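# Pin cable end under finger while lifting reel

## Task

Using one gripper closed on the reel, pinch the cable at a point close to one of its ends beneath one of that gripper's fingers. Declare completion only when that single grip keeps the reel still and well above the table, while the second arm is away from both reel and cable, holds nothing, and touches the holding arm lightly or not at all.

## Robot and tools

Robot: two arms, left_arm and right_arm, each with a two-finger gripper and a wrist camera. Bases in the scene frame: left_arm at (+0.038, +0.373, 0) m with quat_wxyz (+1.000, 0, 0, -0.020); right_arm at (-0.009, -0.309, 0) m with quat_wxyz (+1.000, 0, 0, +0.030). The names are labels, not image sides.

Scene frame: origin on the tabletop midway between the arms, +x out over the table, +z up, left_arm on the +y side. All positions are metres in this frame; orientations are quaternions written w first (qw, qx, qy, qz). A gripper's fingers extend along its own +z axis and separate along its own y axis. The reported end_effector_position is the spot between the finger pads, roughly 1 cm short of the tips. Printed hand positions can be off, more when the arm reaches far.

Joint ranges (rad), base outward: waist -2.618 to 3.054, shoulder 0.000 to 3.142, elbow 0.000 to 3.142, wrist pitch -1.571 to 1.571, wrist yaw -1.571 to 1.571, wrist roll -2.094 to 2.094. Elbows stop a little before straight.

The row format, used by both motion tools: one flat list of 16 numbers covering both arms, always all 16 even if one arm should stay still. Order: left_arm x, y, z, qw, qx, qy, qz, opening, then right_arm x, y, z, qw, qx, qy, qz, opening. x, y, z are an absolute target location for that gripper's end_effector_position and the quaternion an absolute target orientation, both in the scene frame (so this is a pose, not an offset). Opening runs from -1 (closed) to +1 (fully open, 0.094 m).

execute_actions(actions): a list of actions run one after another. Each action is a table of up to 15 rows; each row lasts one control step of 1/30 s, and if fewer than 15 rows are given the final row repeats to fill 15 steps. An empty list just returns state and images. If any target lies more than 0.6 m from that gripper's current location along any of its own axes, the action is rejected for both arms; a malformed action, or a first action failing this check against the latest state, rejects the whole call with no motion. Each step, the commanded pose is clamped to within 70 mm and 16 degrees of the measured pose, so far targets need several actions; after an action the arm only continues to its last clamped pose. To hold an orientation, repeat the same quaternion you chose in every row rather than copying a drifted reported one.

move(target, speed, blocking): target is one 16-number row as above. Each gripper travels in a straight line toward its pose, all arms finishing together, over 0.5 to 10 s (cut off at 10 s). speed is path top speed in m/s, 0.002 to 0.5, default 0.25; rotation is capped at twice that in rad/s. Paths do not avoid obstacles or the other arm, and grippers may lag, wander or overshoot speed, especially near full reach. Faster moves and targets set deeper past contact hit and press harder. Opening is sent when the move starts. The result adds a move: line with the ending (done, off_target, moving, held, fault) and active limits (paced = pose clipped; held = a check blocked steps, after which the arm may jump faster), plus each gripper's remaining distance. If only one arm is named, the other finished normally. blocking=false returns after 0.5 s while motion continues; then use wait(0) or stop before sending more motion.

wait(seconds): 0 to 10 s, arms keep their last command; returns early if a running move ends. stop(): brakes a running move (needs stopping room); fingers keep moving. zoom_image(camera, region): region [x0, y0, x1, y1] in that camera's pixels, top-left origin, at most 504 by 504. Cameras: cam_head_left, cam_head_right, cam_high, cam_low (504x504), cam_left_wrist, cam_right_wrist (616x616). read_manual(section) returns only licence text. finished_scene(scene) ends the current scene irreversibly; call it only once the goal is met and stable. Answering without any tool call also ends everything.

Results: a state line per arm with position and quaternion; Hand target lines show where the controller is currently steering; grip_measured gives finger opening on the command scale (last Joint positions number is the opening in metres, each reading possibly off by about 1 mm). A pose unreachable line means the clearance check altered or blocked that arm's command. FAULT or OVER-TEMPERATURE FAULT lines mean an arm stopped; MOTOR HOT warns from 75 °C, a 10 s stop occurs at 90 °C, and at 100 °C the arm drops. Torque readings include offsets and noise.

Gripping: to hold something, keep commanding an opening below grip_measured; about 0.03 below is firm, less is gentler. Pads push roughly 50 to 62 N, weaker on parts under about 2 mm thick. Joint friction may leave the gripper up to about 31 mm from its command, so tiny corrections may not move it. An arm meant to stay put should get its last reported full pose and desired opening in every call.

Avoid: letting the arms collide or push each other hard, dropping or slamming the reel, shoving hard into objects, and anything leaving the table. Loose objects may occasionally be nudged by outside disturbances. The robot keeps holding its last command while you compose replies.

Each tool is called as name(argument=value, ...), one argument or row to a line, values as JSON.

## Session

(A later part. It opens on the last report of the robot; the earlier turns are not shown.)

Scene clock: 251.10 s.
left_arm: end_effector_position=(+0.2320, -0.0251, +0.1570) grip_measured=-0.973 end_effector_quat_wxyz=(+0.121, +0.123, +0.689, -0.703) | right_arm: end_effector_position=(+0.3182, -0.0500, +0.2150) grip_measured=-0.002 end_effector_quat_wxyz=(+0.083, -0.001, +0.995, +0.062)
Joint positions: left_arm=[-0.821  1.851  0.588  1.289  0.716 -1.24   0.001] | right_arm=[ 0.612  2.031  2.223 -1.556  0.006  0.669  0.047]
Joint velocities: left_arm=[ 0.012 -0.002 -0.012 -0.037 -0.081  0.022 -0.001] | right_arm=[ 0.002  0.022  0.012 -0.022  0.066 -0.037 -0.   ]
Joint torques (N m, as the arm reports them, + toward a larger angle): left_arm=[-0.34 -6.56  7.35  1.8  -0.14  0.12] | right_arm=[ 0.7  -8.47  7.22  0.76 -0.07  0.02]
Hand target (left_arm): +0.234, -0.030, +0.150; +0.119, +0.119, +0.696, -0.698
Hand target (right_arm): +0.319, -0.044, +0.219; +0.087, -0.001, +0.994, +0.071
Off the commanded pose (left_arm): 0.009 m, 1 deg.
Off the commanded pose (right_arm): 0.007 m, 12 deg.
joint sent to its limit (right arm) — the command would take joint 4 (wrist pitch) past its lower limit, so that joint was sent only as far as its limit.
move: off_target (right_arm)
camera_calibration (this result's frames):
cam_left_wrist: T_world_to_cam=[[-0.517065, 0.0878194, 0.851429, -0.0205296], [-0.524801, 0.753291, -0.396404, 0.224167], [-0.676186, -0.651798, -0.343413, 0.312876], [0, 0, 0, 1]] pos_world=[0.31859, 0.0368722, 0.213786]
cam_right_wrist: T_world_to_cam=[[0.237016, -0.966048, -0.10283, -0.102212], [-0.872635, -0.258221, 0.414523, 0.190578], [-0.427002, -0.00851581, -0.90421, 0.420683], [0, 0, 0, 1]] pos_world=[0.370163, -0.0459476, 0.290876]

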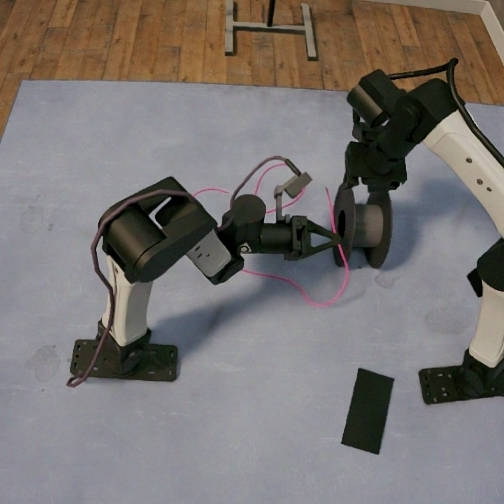

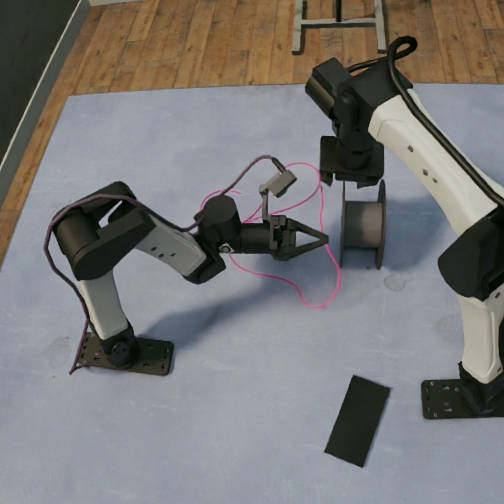

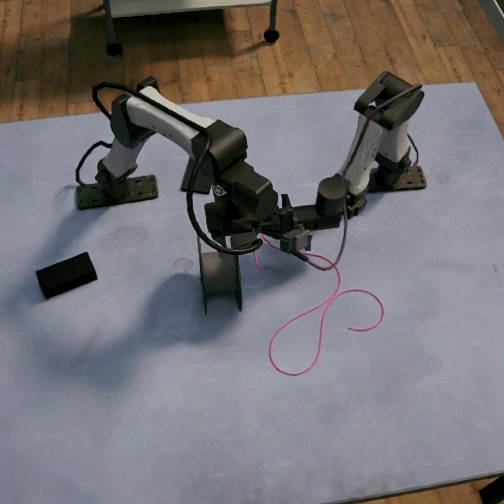

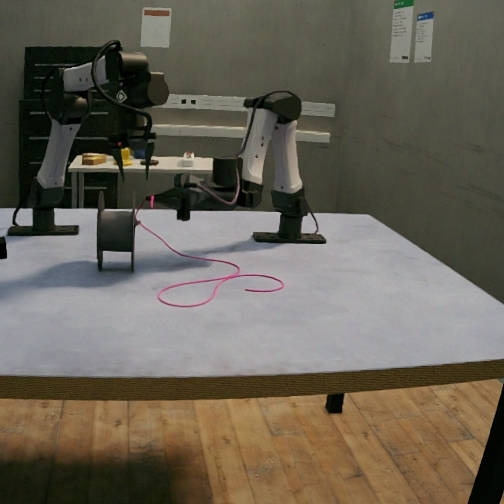

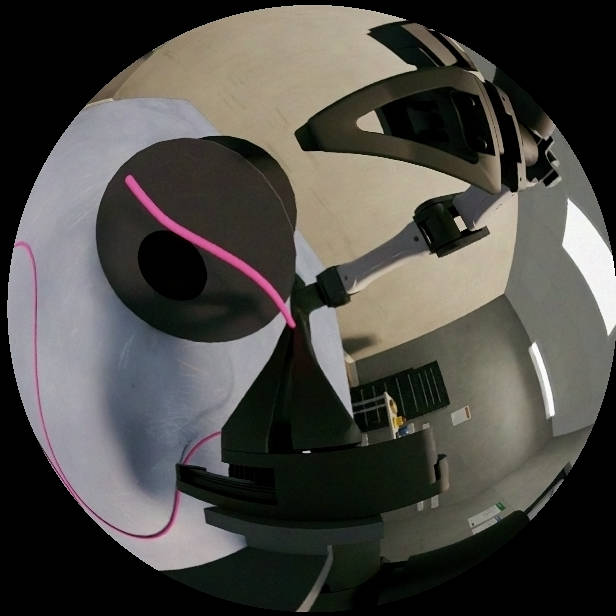

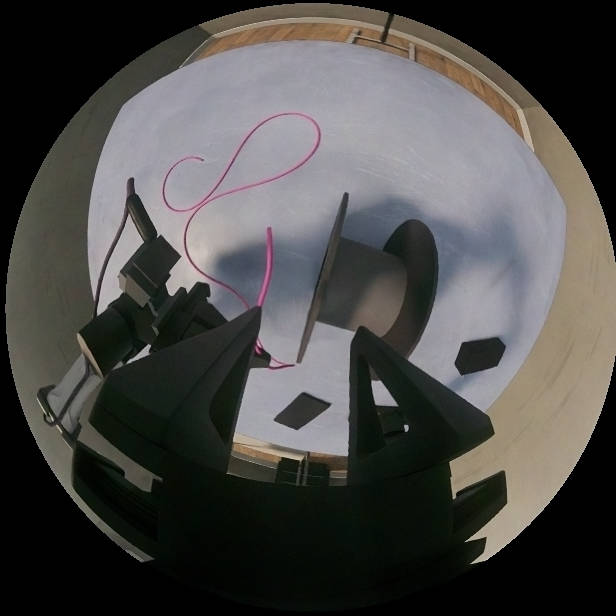

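move(
  target=[0.235,-0.05,0.145,0.12,0.12,0.697,-0.697,-1,0.32,-0.04,0.22,0,0,1,0,0.3],
  speed=0.05,
)

Scene clock: 273.43 s.
left_arm: end_effector_position=(+0.2334, -0.0446, +0.1522) grip_measured=-0.973 end_effector_quat_wxyz=(+0.121, +0.122, +0.690, -0.703) | right_arm: end_effector_position=(+0.3207, -0.0480, +0.2154) grip_measured=+0.298 end_effector_quat_wxyz=(+0.085, +0.004, +0.994, +0.064)
Joint positions: left_arm=[-0.859  1.911  0.651  1.283  0.676 -1.239  0.001] | right_arm=[ 0.612  2.041  2.239 -1.556  0.006  0.679  0.061]
Joint velocities: left_arm=[-0.022  0.007 -0.007 -0.007 -0.007  0.007  0.   ] | right_arm=[-0.007 -0.002 -0.012 -0.022 -0.066  0.037  0.001]
Joint torques (N m, as the arm reports them, + toward a larger angle): left_arm=[-0.49 -7.31  7.42  1.8  -0.15  0.14] | right_arm=[ 1.27 -8.46  7.23  0.77  0.   -0.03]
Hand target (left_arm): +0.235, -0.050, +0.145; +0.120, +0.120, +0.697, -0.697
Hand target (right_arm): +0.319, -0.040, +0.219; +0.089, -0.000, +0.993, +0.072
Off the commanded pose (left_arm): 0.009 m, 1 deg.
Off the commanded pose (right_arm): 0.009 m, 12 deg.
joint sent to its limit (right arm) — the command would take joint 4 (wrist pitch) past its lower limit, so that joint was sent only as far as its limit.
move: off_target (right_arm)
camera_calibration (this result's frames):
cam_left_wrist: T_world_to_cam=[[-0.515775, 0.0857962, 0.852417, -0.0144981], [-0.526613, 0.75306, -0.394435, 0.237748], [-0.675762, -0.652334, -0.343228, 0.299283], [0, 0, 0, 1]] pos_world=[0.319968, 0.0174375, 0.208857]
cam_right_wrist: T_world_to_cam=[[0.227976, -0.967757, -0.107115, -0.0971035], [-0.876445, -0.251886, 0.410362, 0.19554], [-0.424112, 0.000327756, -0.90561, 0.421913], [0, 0, 0, 1]] pos_world=[0.372456, -0.0448569, 0.291445]

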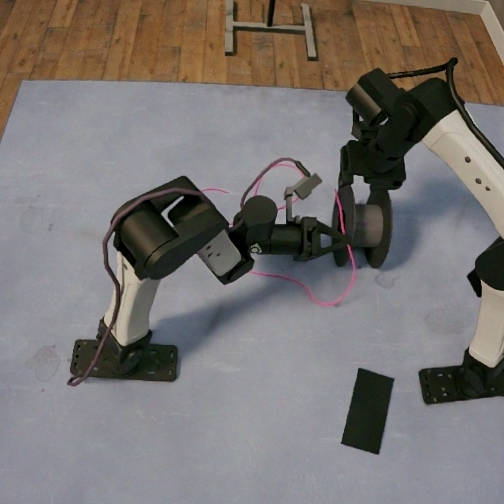

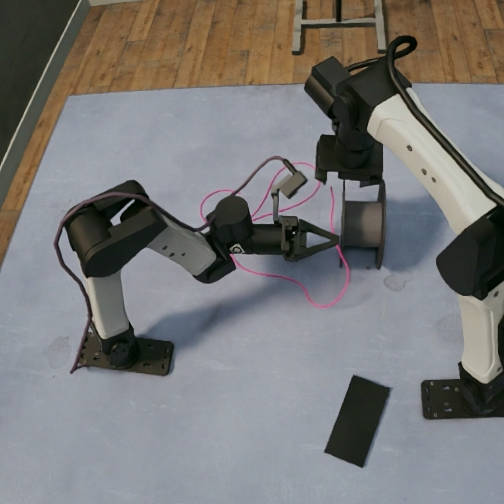

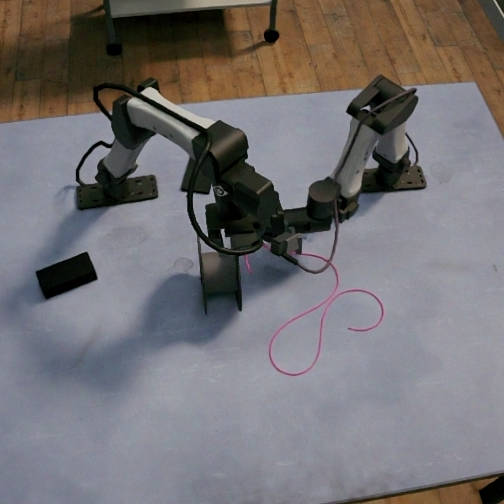

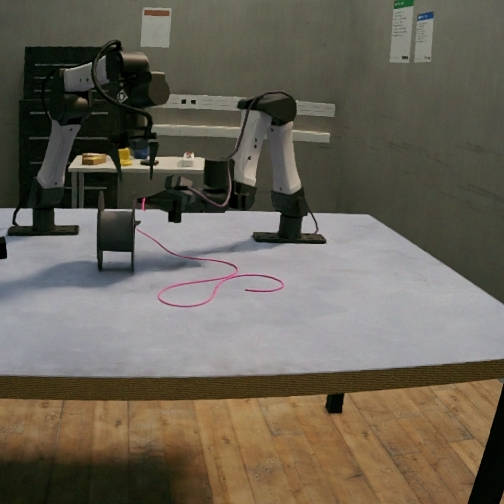

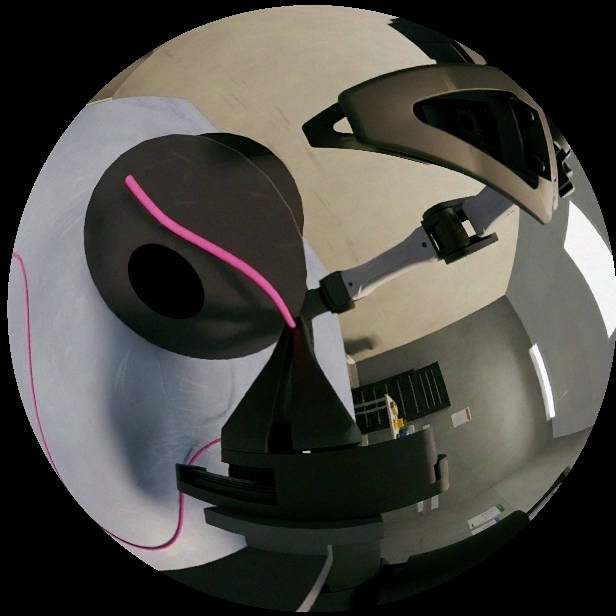

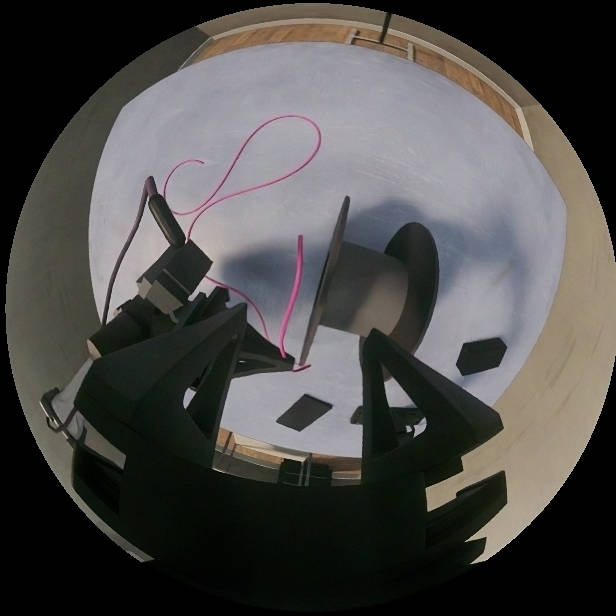

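move(
  target=[0.235,-0.05,0.145,0.12,0.12,0.697,-0.697,-1,0.325,-0.05,0.17,0,0,1,0,0.1],
  speed=0.04,
)

Scene clock: 283.37 s.
left_arm: end_effector_position=(+0.2335, -0.0446, +0.1519) grip_measured=-0.973 end_effector_quat_wxyz=(+0.122, +0.122, +0.691, -0.703) | right_arm: end_effector_position=(+0.3244, -0.0451, +0.1760) grip_measured=+0.102 end_effector_quat_wxyz=(+0.045, -0.004, +0.998, +0.032)
Joint positions: left_arm=[-0.859  1.911  0.651  1.281  0.676 -1.238  0.001] | right_arm=[ 0.612  2.128  2.222 -1.556  0.006  0.664  0.052]
Joint velocities: left_arm=[-0.012 -0.012 -0.002 -0.022  0.022  0.022 -0.001] | right_arm=[-0.007  0.007 -0.002 -0.051 -0.022  0.037 -0.001]
Joint torques (N m, as the arm reports them, + toward a larger angle): left_arm=[-0.32 -7.29  7.46  1.77 -0.15  0.13] | right_arm=[-0.93 -9.16  4.17  0.55 -0.03 -0.13]
Hand target (left_arm): +0.235, -0.050, +0.145; +0.120, +0.120, +0.697, -0.697
Hand target (right_arm): +0.325, -0.050, +0.169; +0.034, -0.001, +0.999, +0.026
Off the commanded pose (left_arm): 0.009 m, 1 deg.
Off the commanded pose (right_arm): 0.008 m, 6 deg.
joint sent to its limit (right arm) — the command would take joint 4 (wrist pitch) past its lower limit, so that joint was sent only as far as its limit.
move: off_target (right_arm)
camera_calibration (this result's frames):
cam_left_wrist: T_world_to_cam=[[-0.515995, 0.0843876, 0.852424, -0.0141712], [-0.527131, 0.753112, -0.393643, 0.237702], [-0.67519, -0.652457, -0.344119, 0.299258], [0, 0, 0, 1]] pos_world=[0.320044, 0.0174324, 0.20863]
cam_right_wrist: T_world_to_cam=[[0.236277, -0.969743, -0.0614132, -0.110156], [-0.836848, -0.235203, 0.494333, 0.188775], [-0.49382, -0.0654059, -0.867101, 0.400704], [0, 0, 0, 1]] pos_world=[0.381879, -0.0362137, 0.247368]

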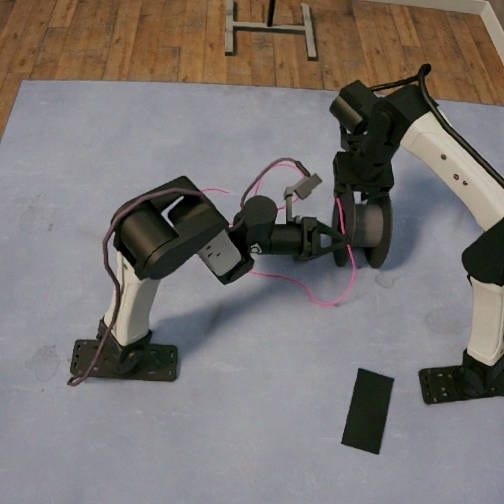

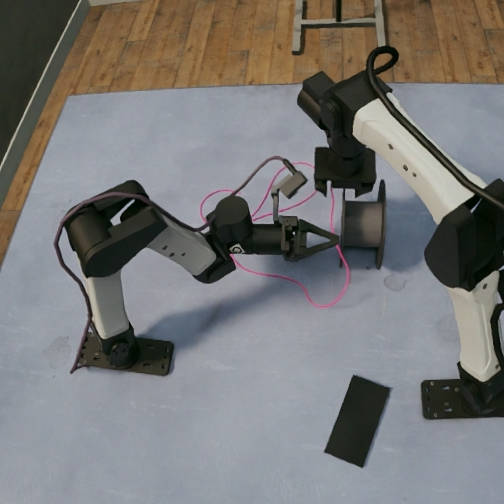

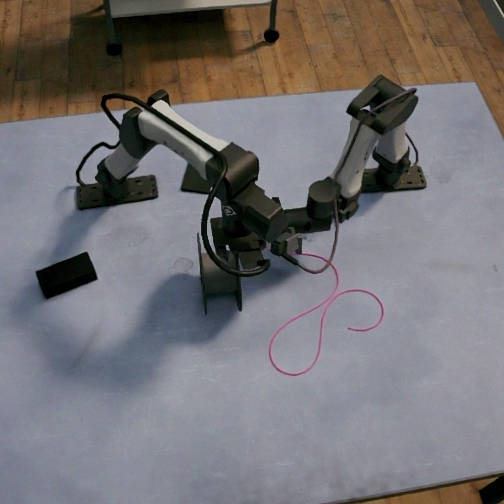

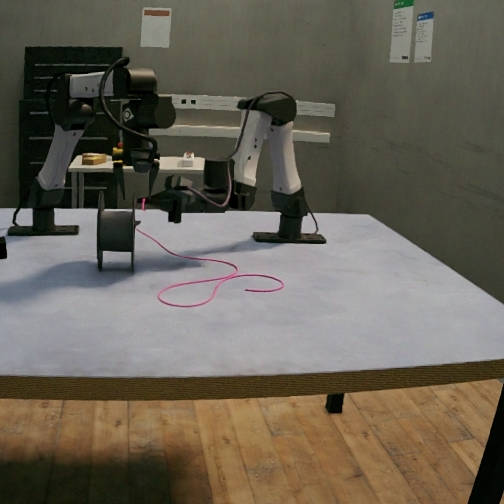

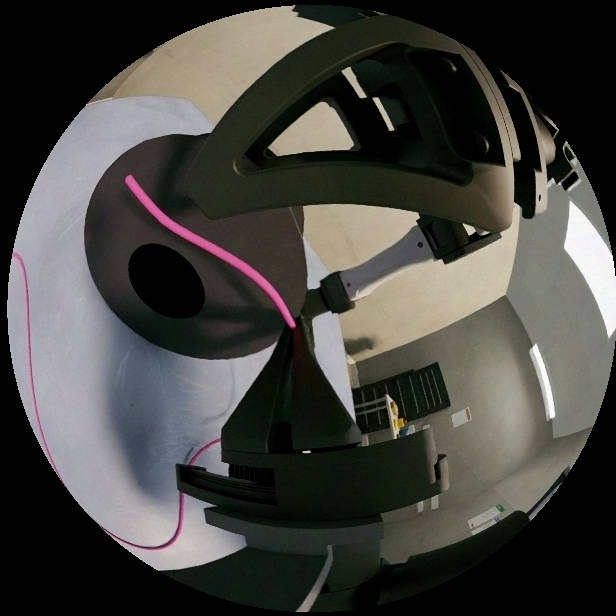

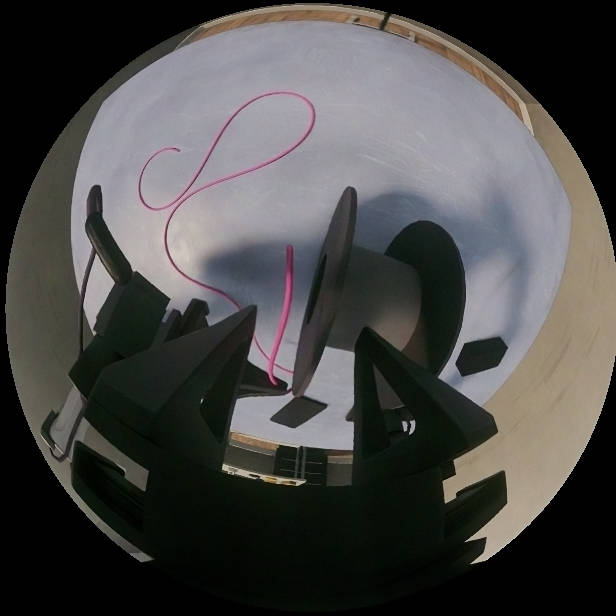

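move(
  target=[0.235,-0.05,0.145,0.12,0.12,0.697,-0.697,-1,0.325,-0.058,0.132,0,0,1,0,0.0],
  speed=0.03,
)

Scene clock: 290.77 s.
left_arm: end_effector_position=(+0.2335, -0.0446, +0.1519) grip_measured=-0.973 end_effector_quat_wxyz=(+0.122, +0.122, +0.691, -0.702) | right_arm: end_effector_position=(+0.3222, -0.0528, +0.1440) grip_measured=+0.001 end_effector_quat_wxyz=(+0.012, -0.006, +1.000, +0.005)
Joint positions: left_arm=[-0.859  1.911  0.651  1.281  0.676 -1.238  0.001] | right_arm=[ 0.601  2.159  2.145 -1.532  0.006  0.649  0.047]
Joint velocities: left_arm=[-0.002 -0.002  0.002 -0.037  0.022 -0.007 -0.   ] | right_arm=[-0.017 -0.002  0.017 -0.007  0.051 -0.051  0.   ]
Joint torques (N m, as the arm reports them, + toward a larger angle): left_arm=[-0.36 -7.36  7.52  1.8  -0.15  0.13] | right_arm=[-1.29 -8.97  3.34  0.55 -0.02 -0.12]
Hand target (left_arm): +0.235, -0.050, +0.145; +0.120, +0.120, +0.697, -0.697
Hand target (right_arm): +0.325, -0.058, +0.132; -0.000, -0.000, +1.000, -0.000
Off the commanded pose (left_arm): 0.009 m, 1 deg.
Off the commanded pose (right_arm): 0.013 m, 2 deg.
move: off_target (right_arm)
camera_calibration (this result's frames):
cam_left_wrist: T_world_to_cam=[[-0.516321, 0.0843853, 0.852228, -0.0140653], [-0.526986, 0.753109, -0.393845, 0.237699], [-0.675055, -0.652462, -0.344376, 0.299265], [0, 0, 0, 1]] pos_world=[0.320022, 0.0174331, 0.208663]
cam_right_wrist: T_world_to_cam=[[0.23709, -0.971155, -0.0254363, -0.12454], [-0.80116, -0.210264, 0.560297, 0.181286], [-0.549483, -0.112462, -0.827901, 0.381174], [0, 0, 0, 1]] pos_world=[0.384215, -0.0399617, 0.210833]

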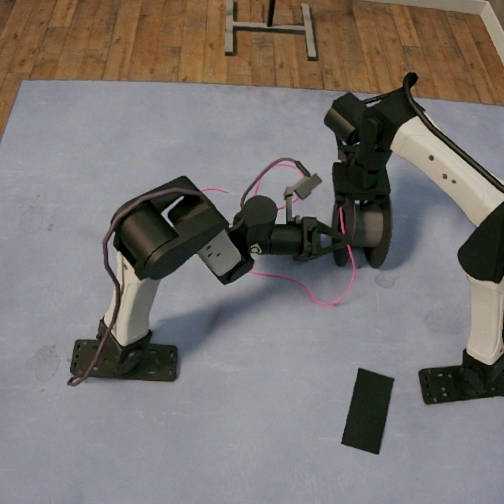

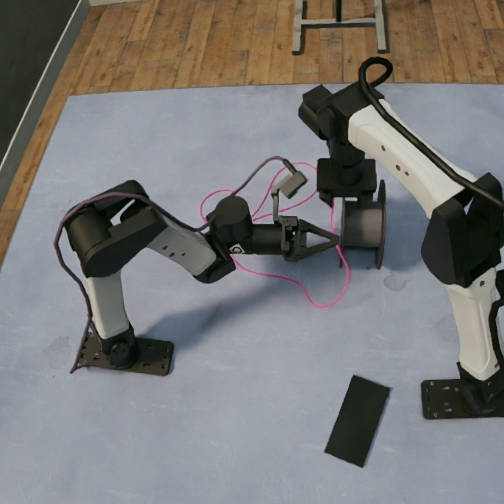

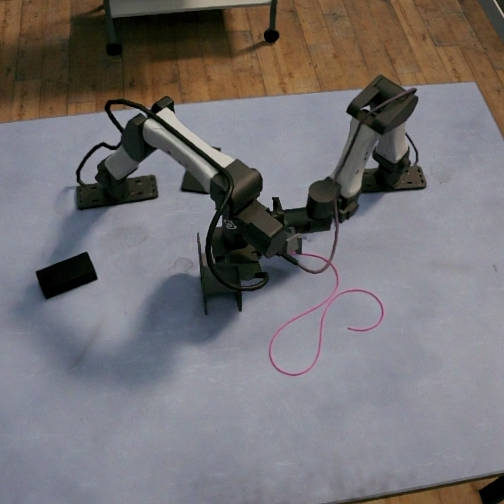

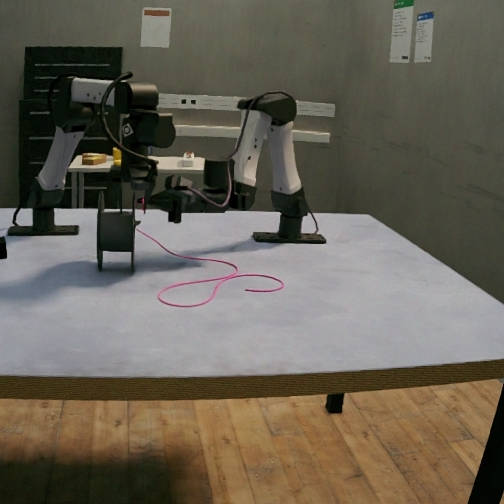

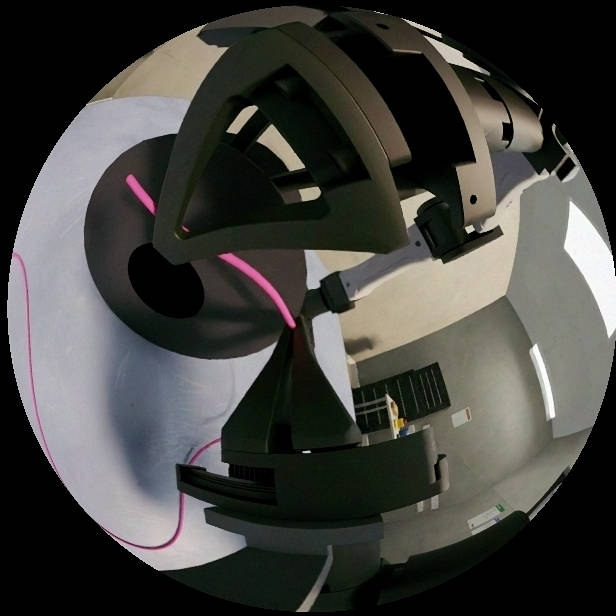

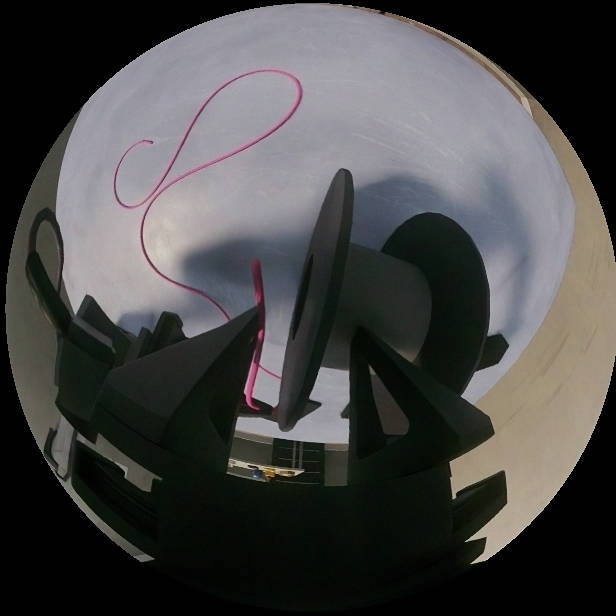

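move(
  target=[0.235,-0.05,0.145,0.12,0.12,0.697,-0.697,-1,0.325,-0.062,0.126,0,0,1,0,-0.5],
  speed=0.03,
)

move(
  target=[0.235,-0.05,0.145,0.12,0.12,0.697,-0.697,-1,0.325,-0.062,0.126,0,0,1,0,-1],
  speed=0.03,
)

Scene clock: 297.30 s.
left_arm: end_effector_position=(+0.2335, -0.0446, +0.1519) grip_measured=-0.973 end_effector_quat_wxyz=(+0.122, +0.122, +0.691, -0.702) | right_arm: end_effector_position=(+0.3302, -0.0529, +0.1421) grip_measured=-0.499 end_effector_quat_wxyz=(+0.026, -0.004, +1.000, +0.015)
Joint positions: left_arm=[-0.859  1.911  0.651  1.281  0.676 -1.238  0.001] | right_arm=[ 0.589  2.144  2.113 -1.48   0.006  0.641  0.024]
Joint velocities: left_arm=[-0.002 -0.007 -0.007  0.007 -0.007  0.007  0.   ] | right_arm=[ 0.002 -0.002  0.002 -0.037  0.007  0.066 -0.   ]
Joint torques (N m, as the arm reports them, + toward a larger angle): left_arm=[-0.31 -7.41  7.48  1.81 -0.16  0.14] | right_arm=[-0.95 -9.1   2.36  0.37 -0.04 -0.12]
Hand target (left_arm): +0.235, -0.050, +0.145; +0.120, +0.120, +0.697, -0.697
Hand target (right_arm): +0.325, -0.062, +0.127; -0.000, -0.000, +1.000, +0.000
Off the commanded pose (left_arm): 0.009 m, 1 deg.
Off the commanded pose (right_arm): 0.019 m, 3 deg.
move: off_target (right_arm)
camera_calibration (this result's frames):
cam_left_wrist: T_world_to_cam=[[-0.516321, 0.0843853, 0.852228, -0.0140653], [-0.526986, 0.753109, -0.393845, 0.237699], [-0.675055, -0.652462, -0.344376, 0.299265], [0, 0, 0, 1]] pos_world=[0.320022, 0.0174331, 0.208663]
cam_right_wrist: T_world_to_cam=[[0.234236, -0.971424, -0.0383168, -0.123837], [-0.817221, -0.218095, 0.533464, 0.197436], [-0.526577, -0.0936431, -0.844954, 0.379812], [0, 0, 0, 1]] pos_world=[0.390356, -0.0416714, 0.210853]

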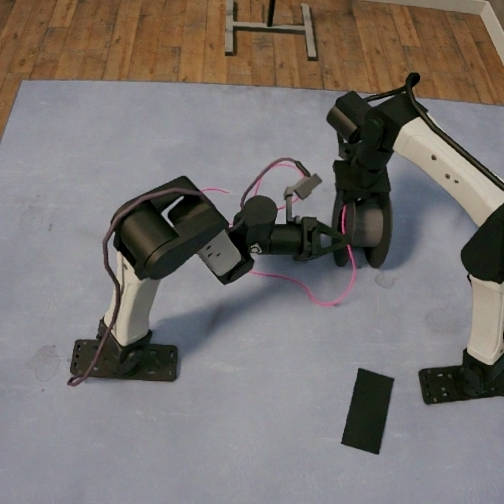

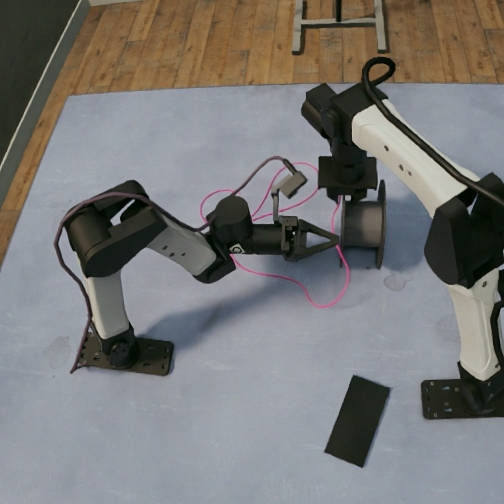

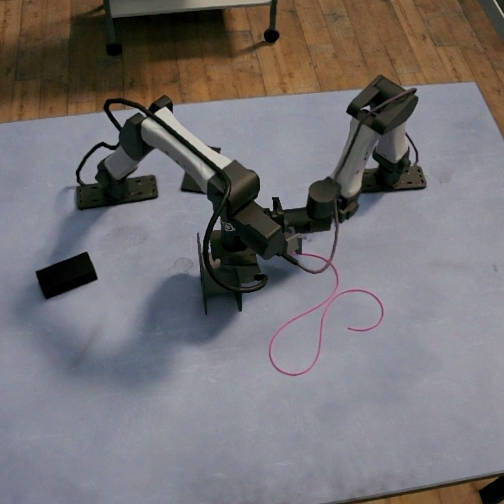

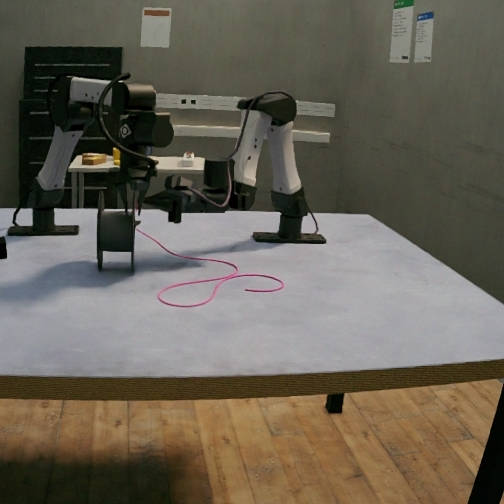

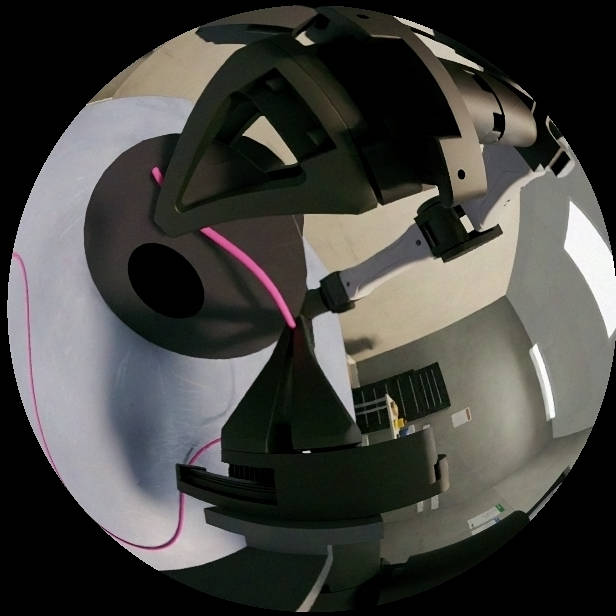

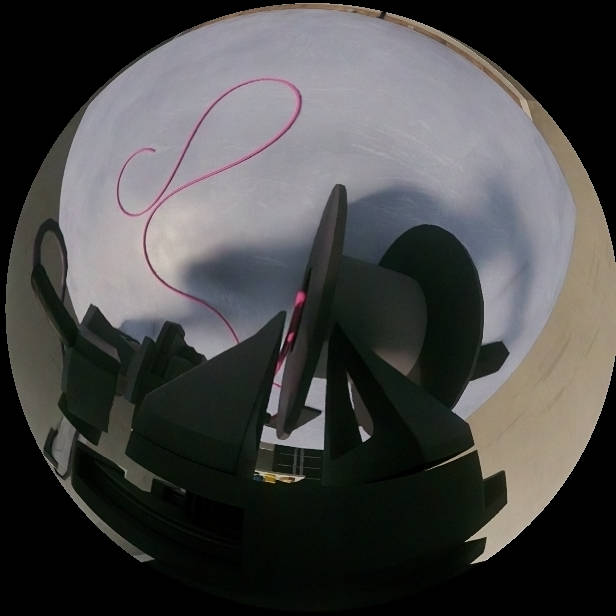

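Scene clock: 298.53 s.
left_arm: end_effector_position=(+0.2335, -0.0446, +0.1518) grip_measured=-0.973 end_effector_quat_wxyz=(+0.122, +0.122, +0.691, -0.702) | right_arm: end_effector_position=(+0.3297, -0.0531, +0.1415) grip_measured=-0.899 end_effector_quat_wxyz=(+0.025, -0.004, +1.000, +0.015)
Joint positions: left_arm=[-0.859  1.911  0.651  1.281  0.676 -1.238  0.001] | right_arm=[ 0.589  2.144  2.11  -1.479  0.006  0.642  0.005]
Joint velocities: left_arm=[-0.007 -0.017  0.002  0.007  0.037 -0.037  0.   ] | right_arm=[-0.007  0.002 -0.017 -0.022  0.007  0.022 -0.002]
Joint torques (N m, as the arm reports them, + toward a larger angle): left_arm=[-0.37 -7.28  7.46  1.78 -0.14  0.13] | right_arm=[-0.96 -9.08  2.46  0.41 -0.03 -0.12]
Hand target (left_arm): +0.235, -0.050, +0.145; +0.120, +0.120, +0.697, -0.697
Hand target (right_arm): +0.325, -0.062, +0.126; -0.000, -0.000, +1.000, -0.000
Off the commanded pose (left_arm): 0.009 m, 1 deg.
Off the commanded pose (right_arm): 0.018 m, 3 deg.
move: off_target (right_arm)
camera_calibration (this result's frames):
cam_left_wrist: T_world_to_cam=[[-0.516118, 0.084131, 0.852375, -0.0140781], [-0.527079, 0.753226, -0.393495, 0.237643], [-0.675136, -0.652359, -0.34441, 0.299267], [0, 0, 0, 1]] pos_world=[0.320037, 0.0174148, 0.208582]
cam_right_wrist: T_world_to_cam=[[0.23382, -0.97154, -0.0379225, -0.123924], [-0.816358, -0.217359, 0.535084, 0.196859], [-0.528098, -0.0941551, -0.843947, 0.379402], [0, 0, 0, 1]] pos_world=[0.390044, -0.0418851, 0.21016]

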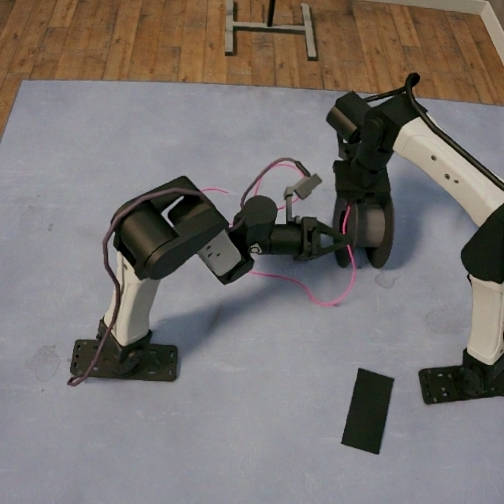

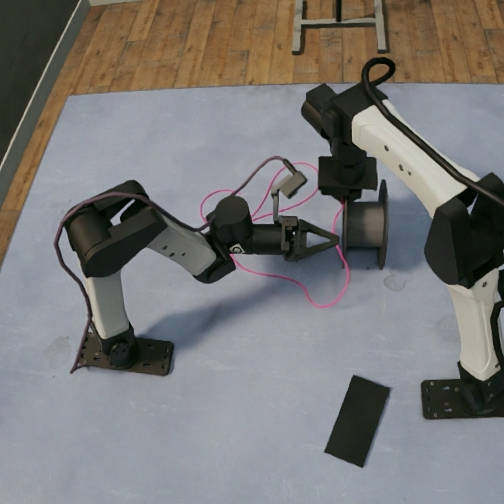

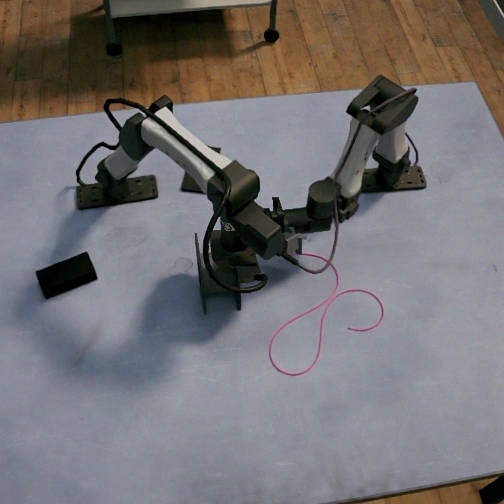

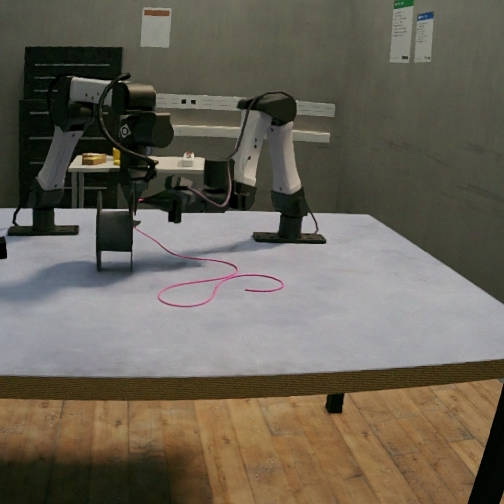

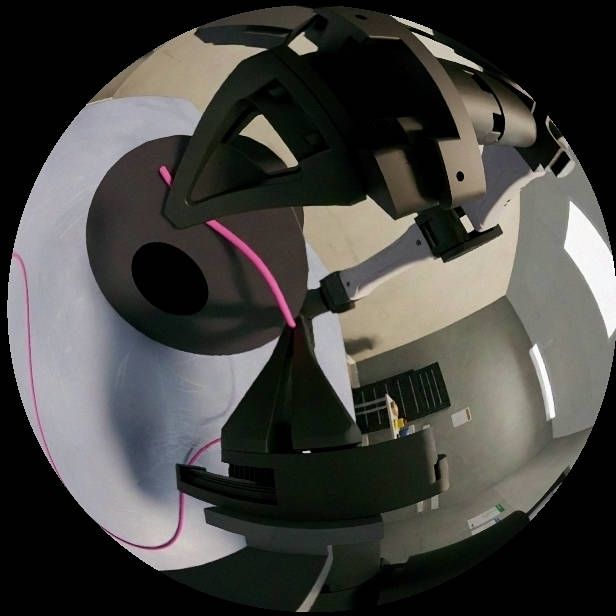

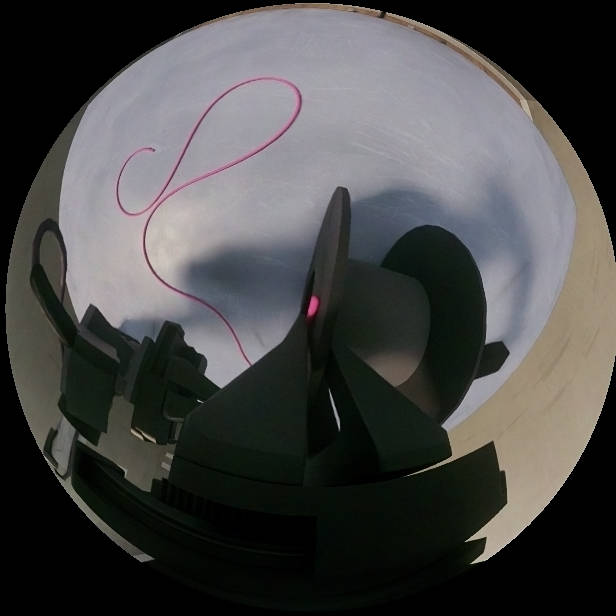

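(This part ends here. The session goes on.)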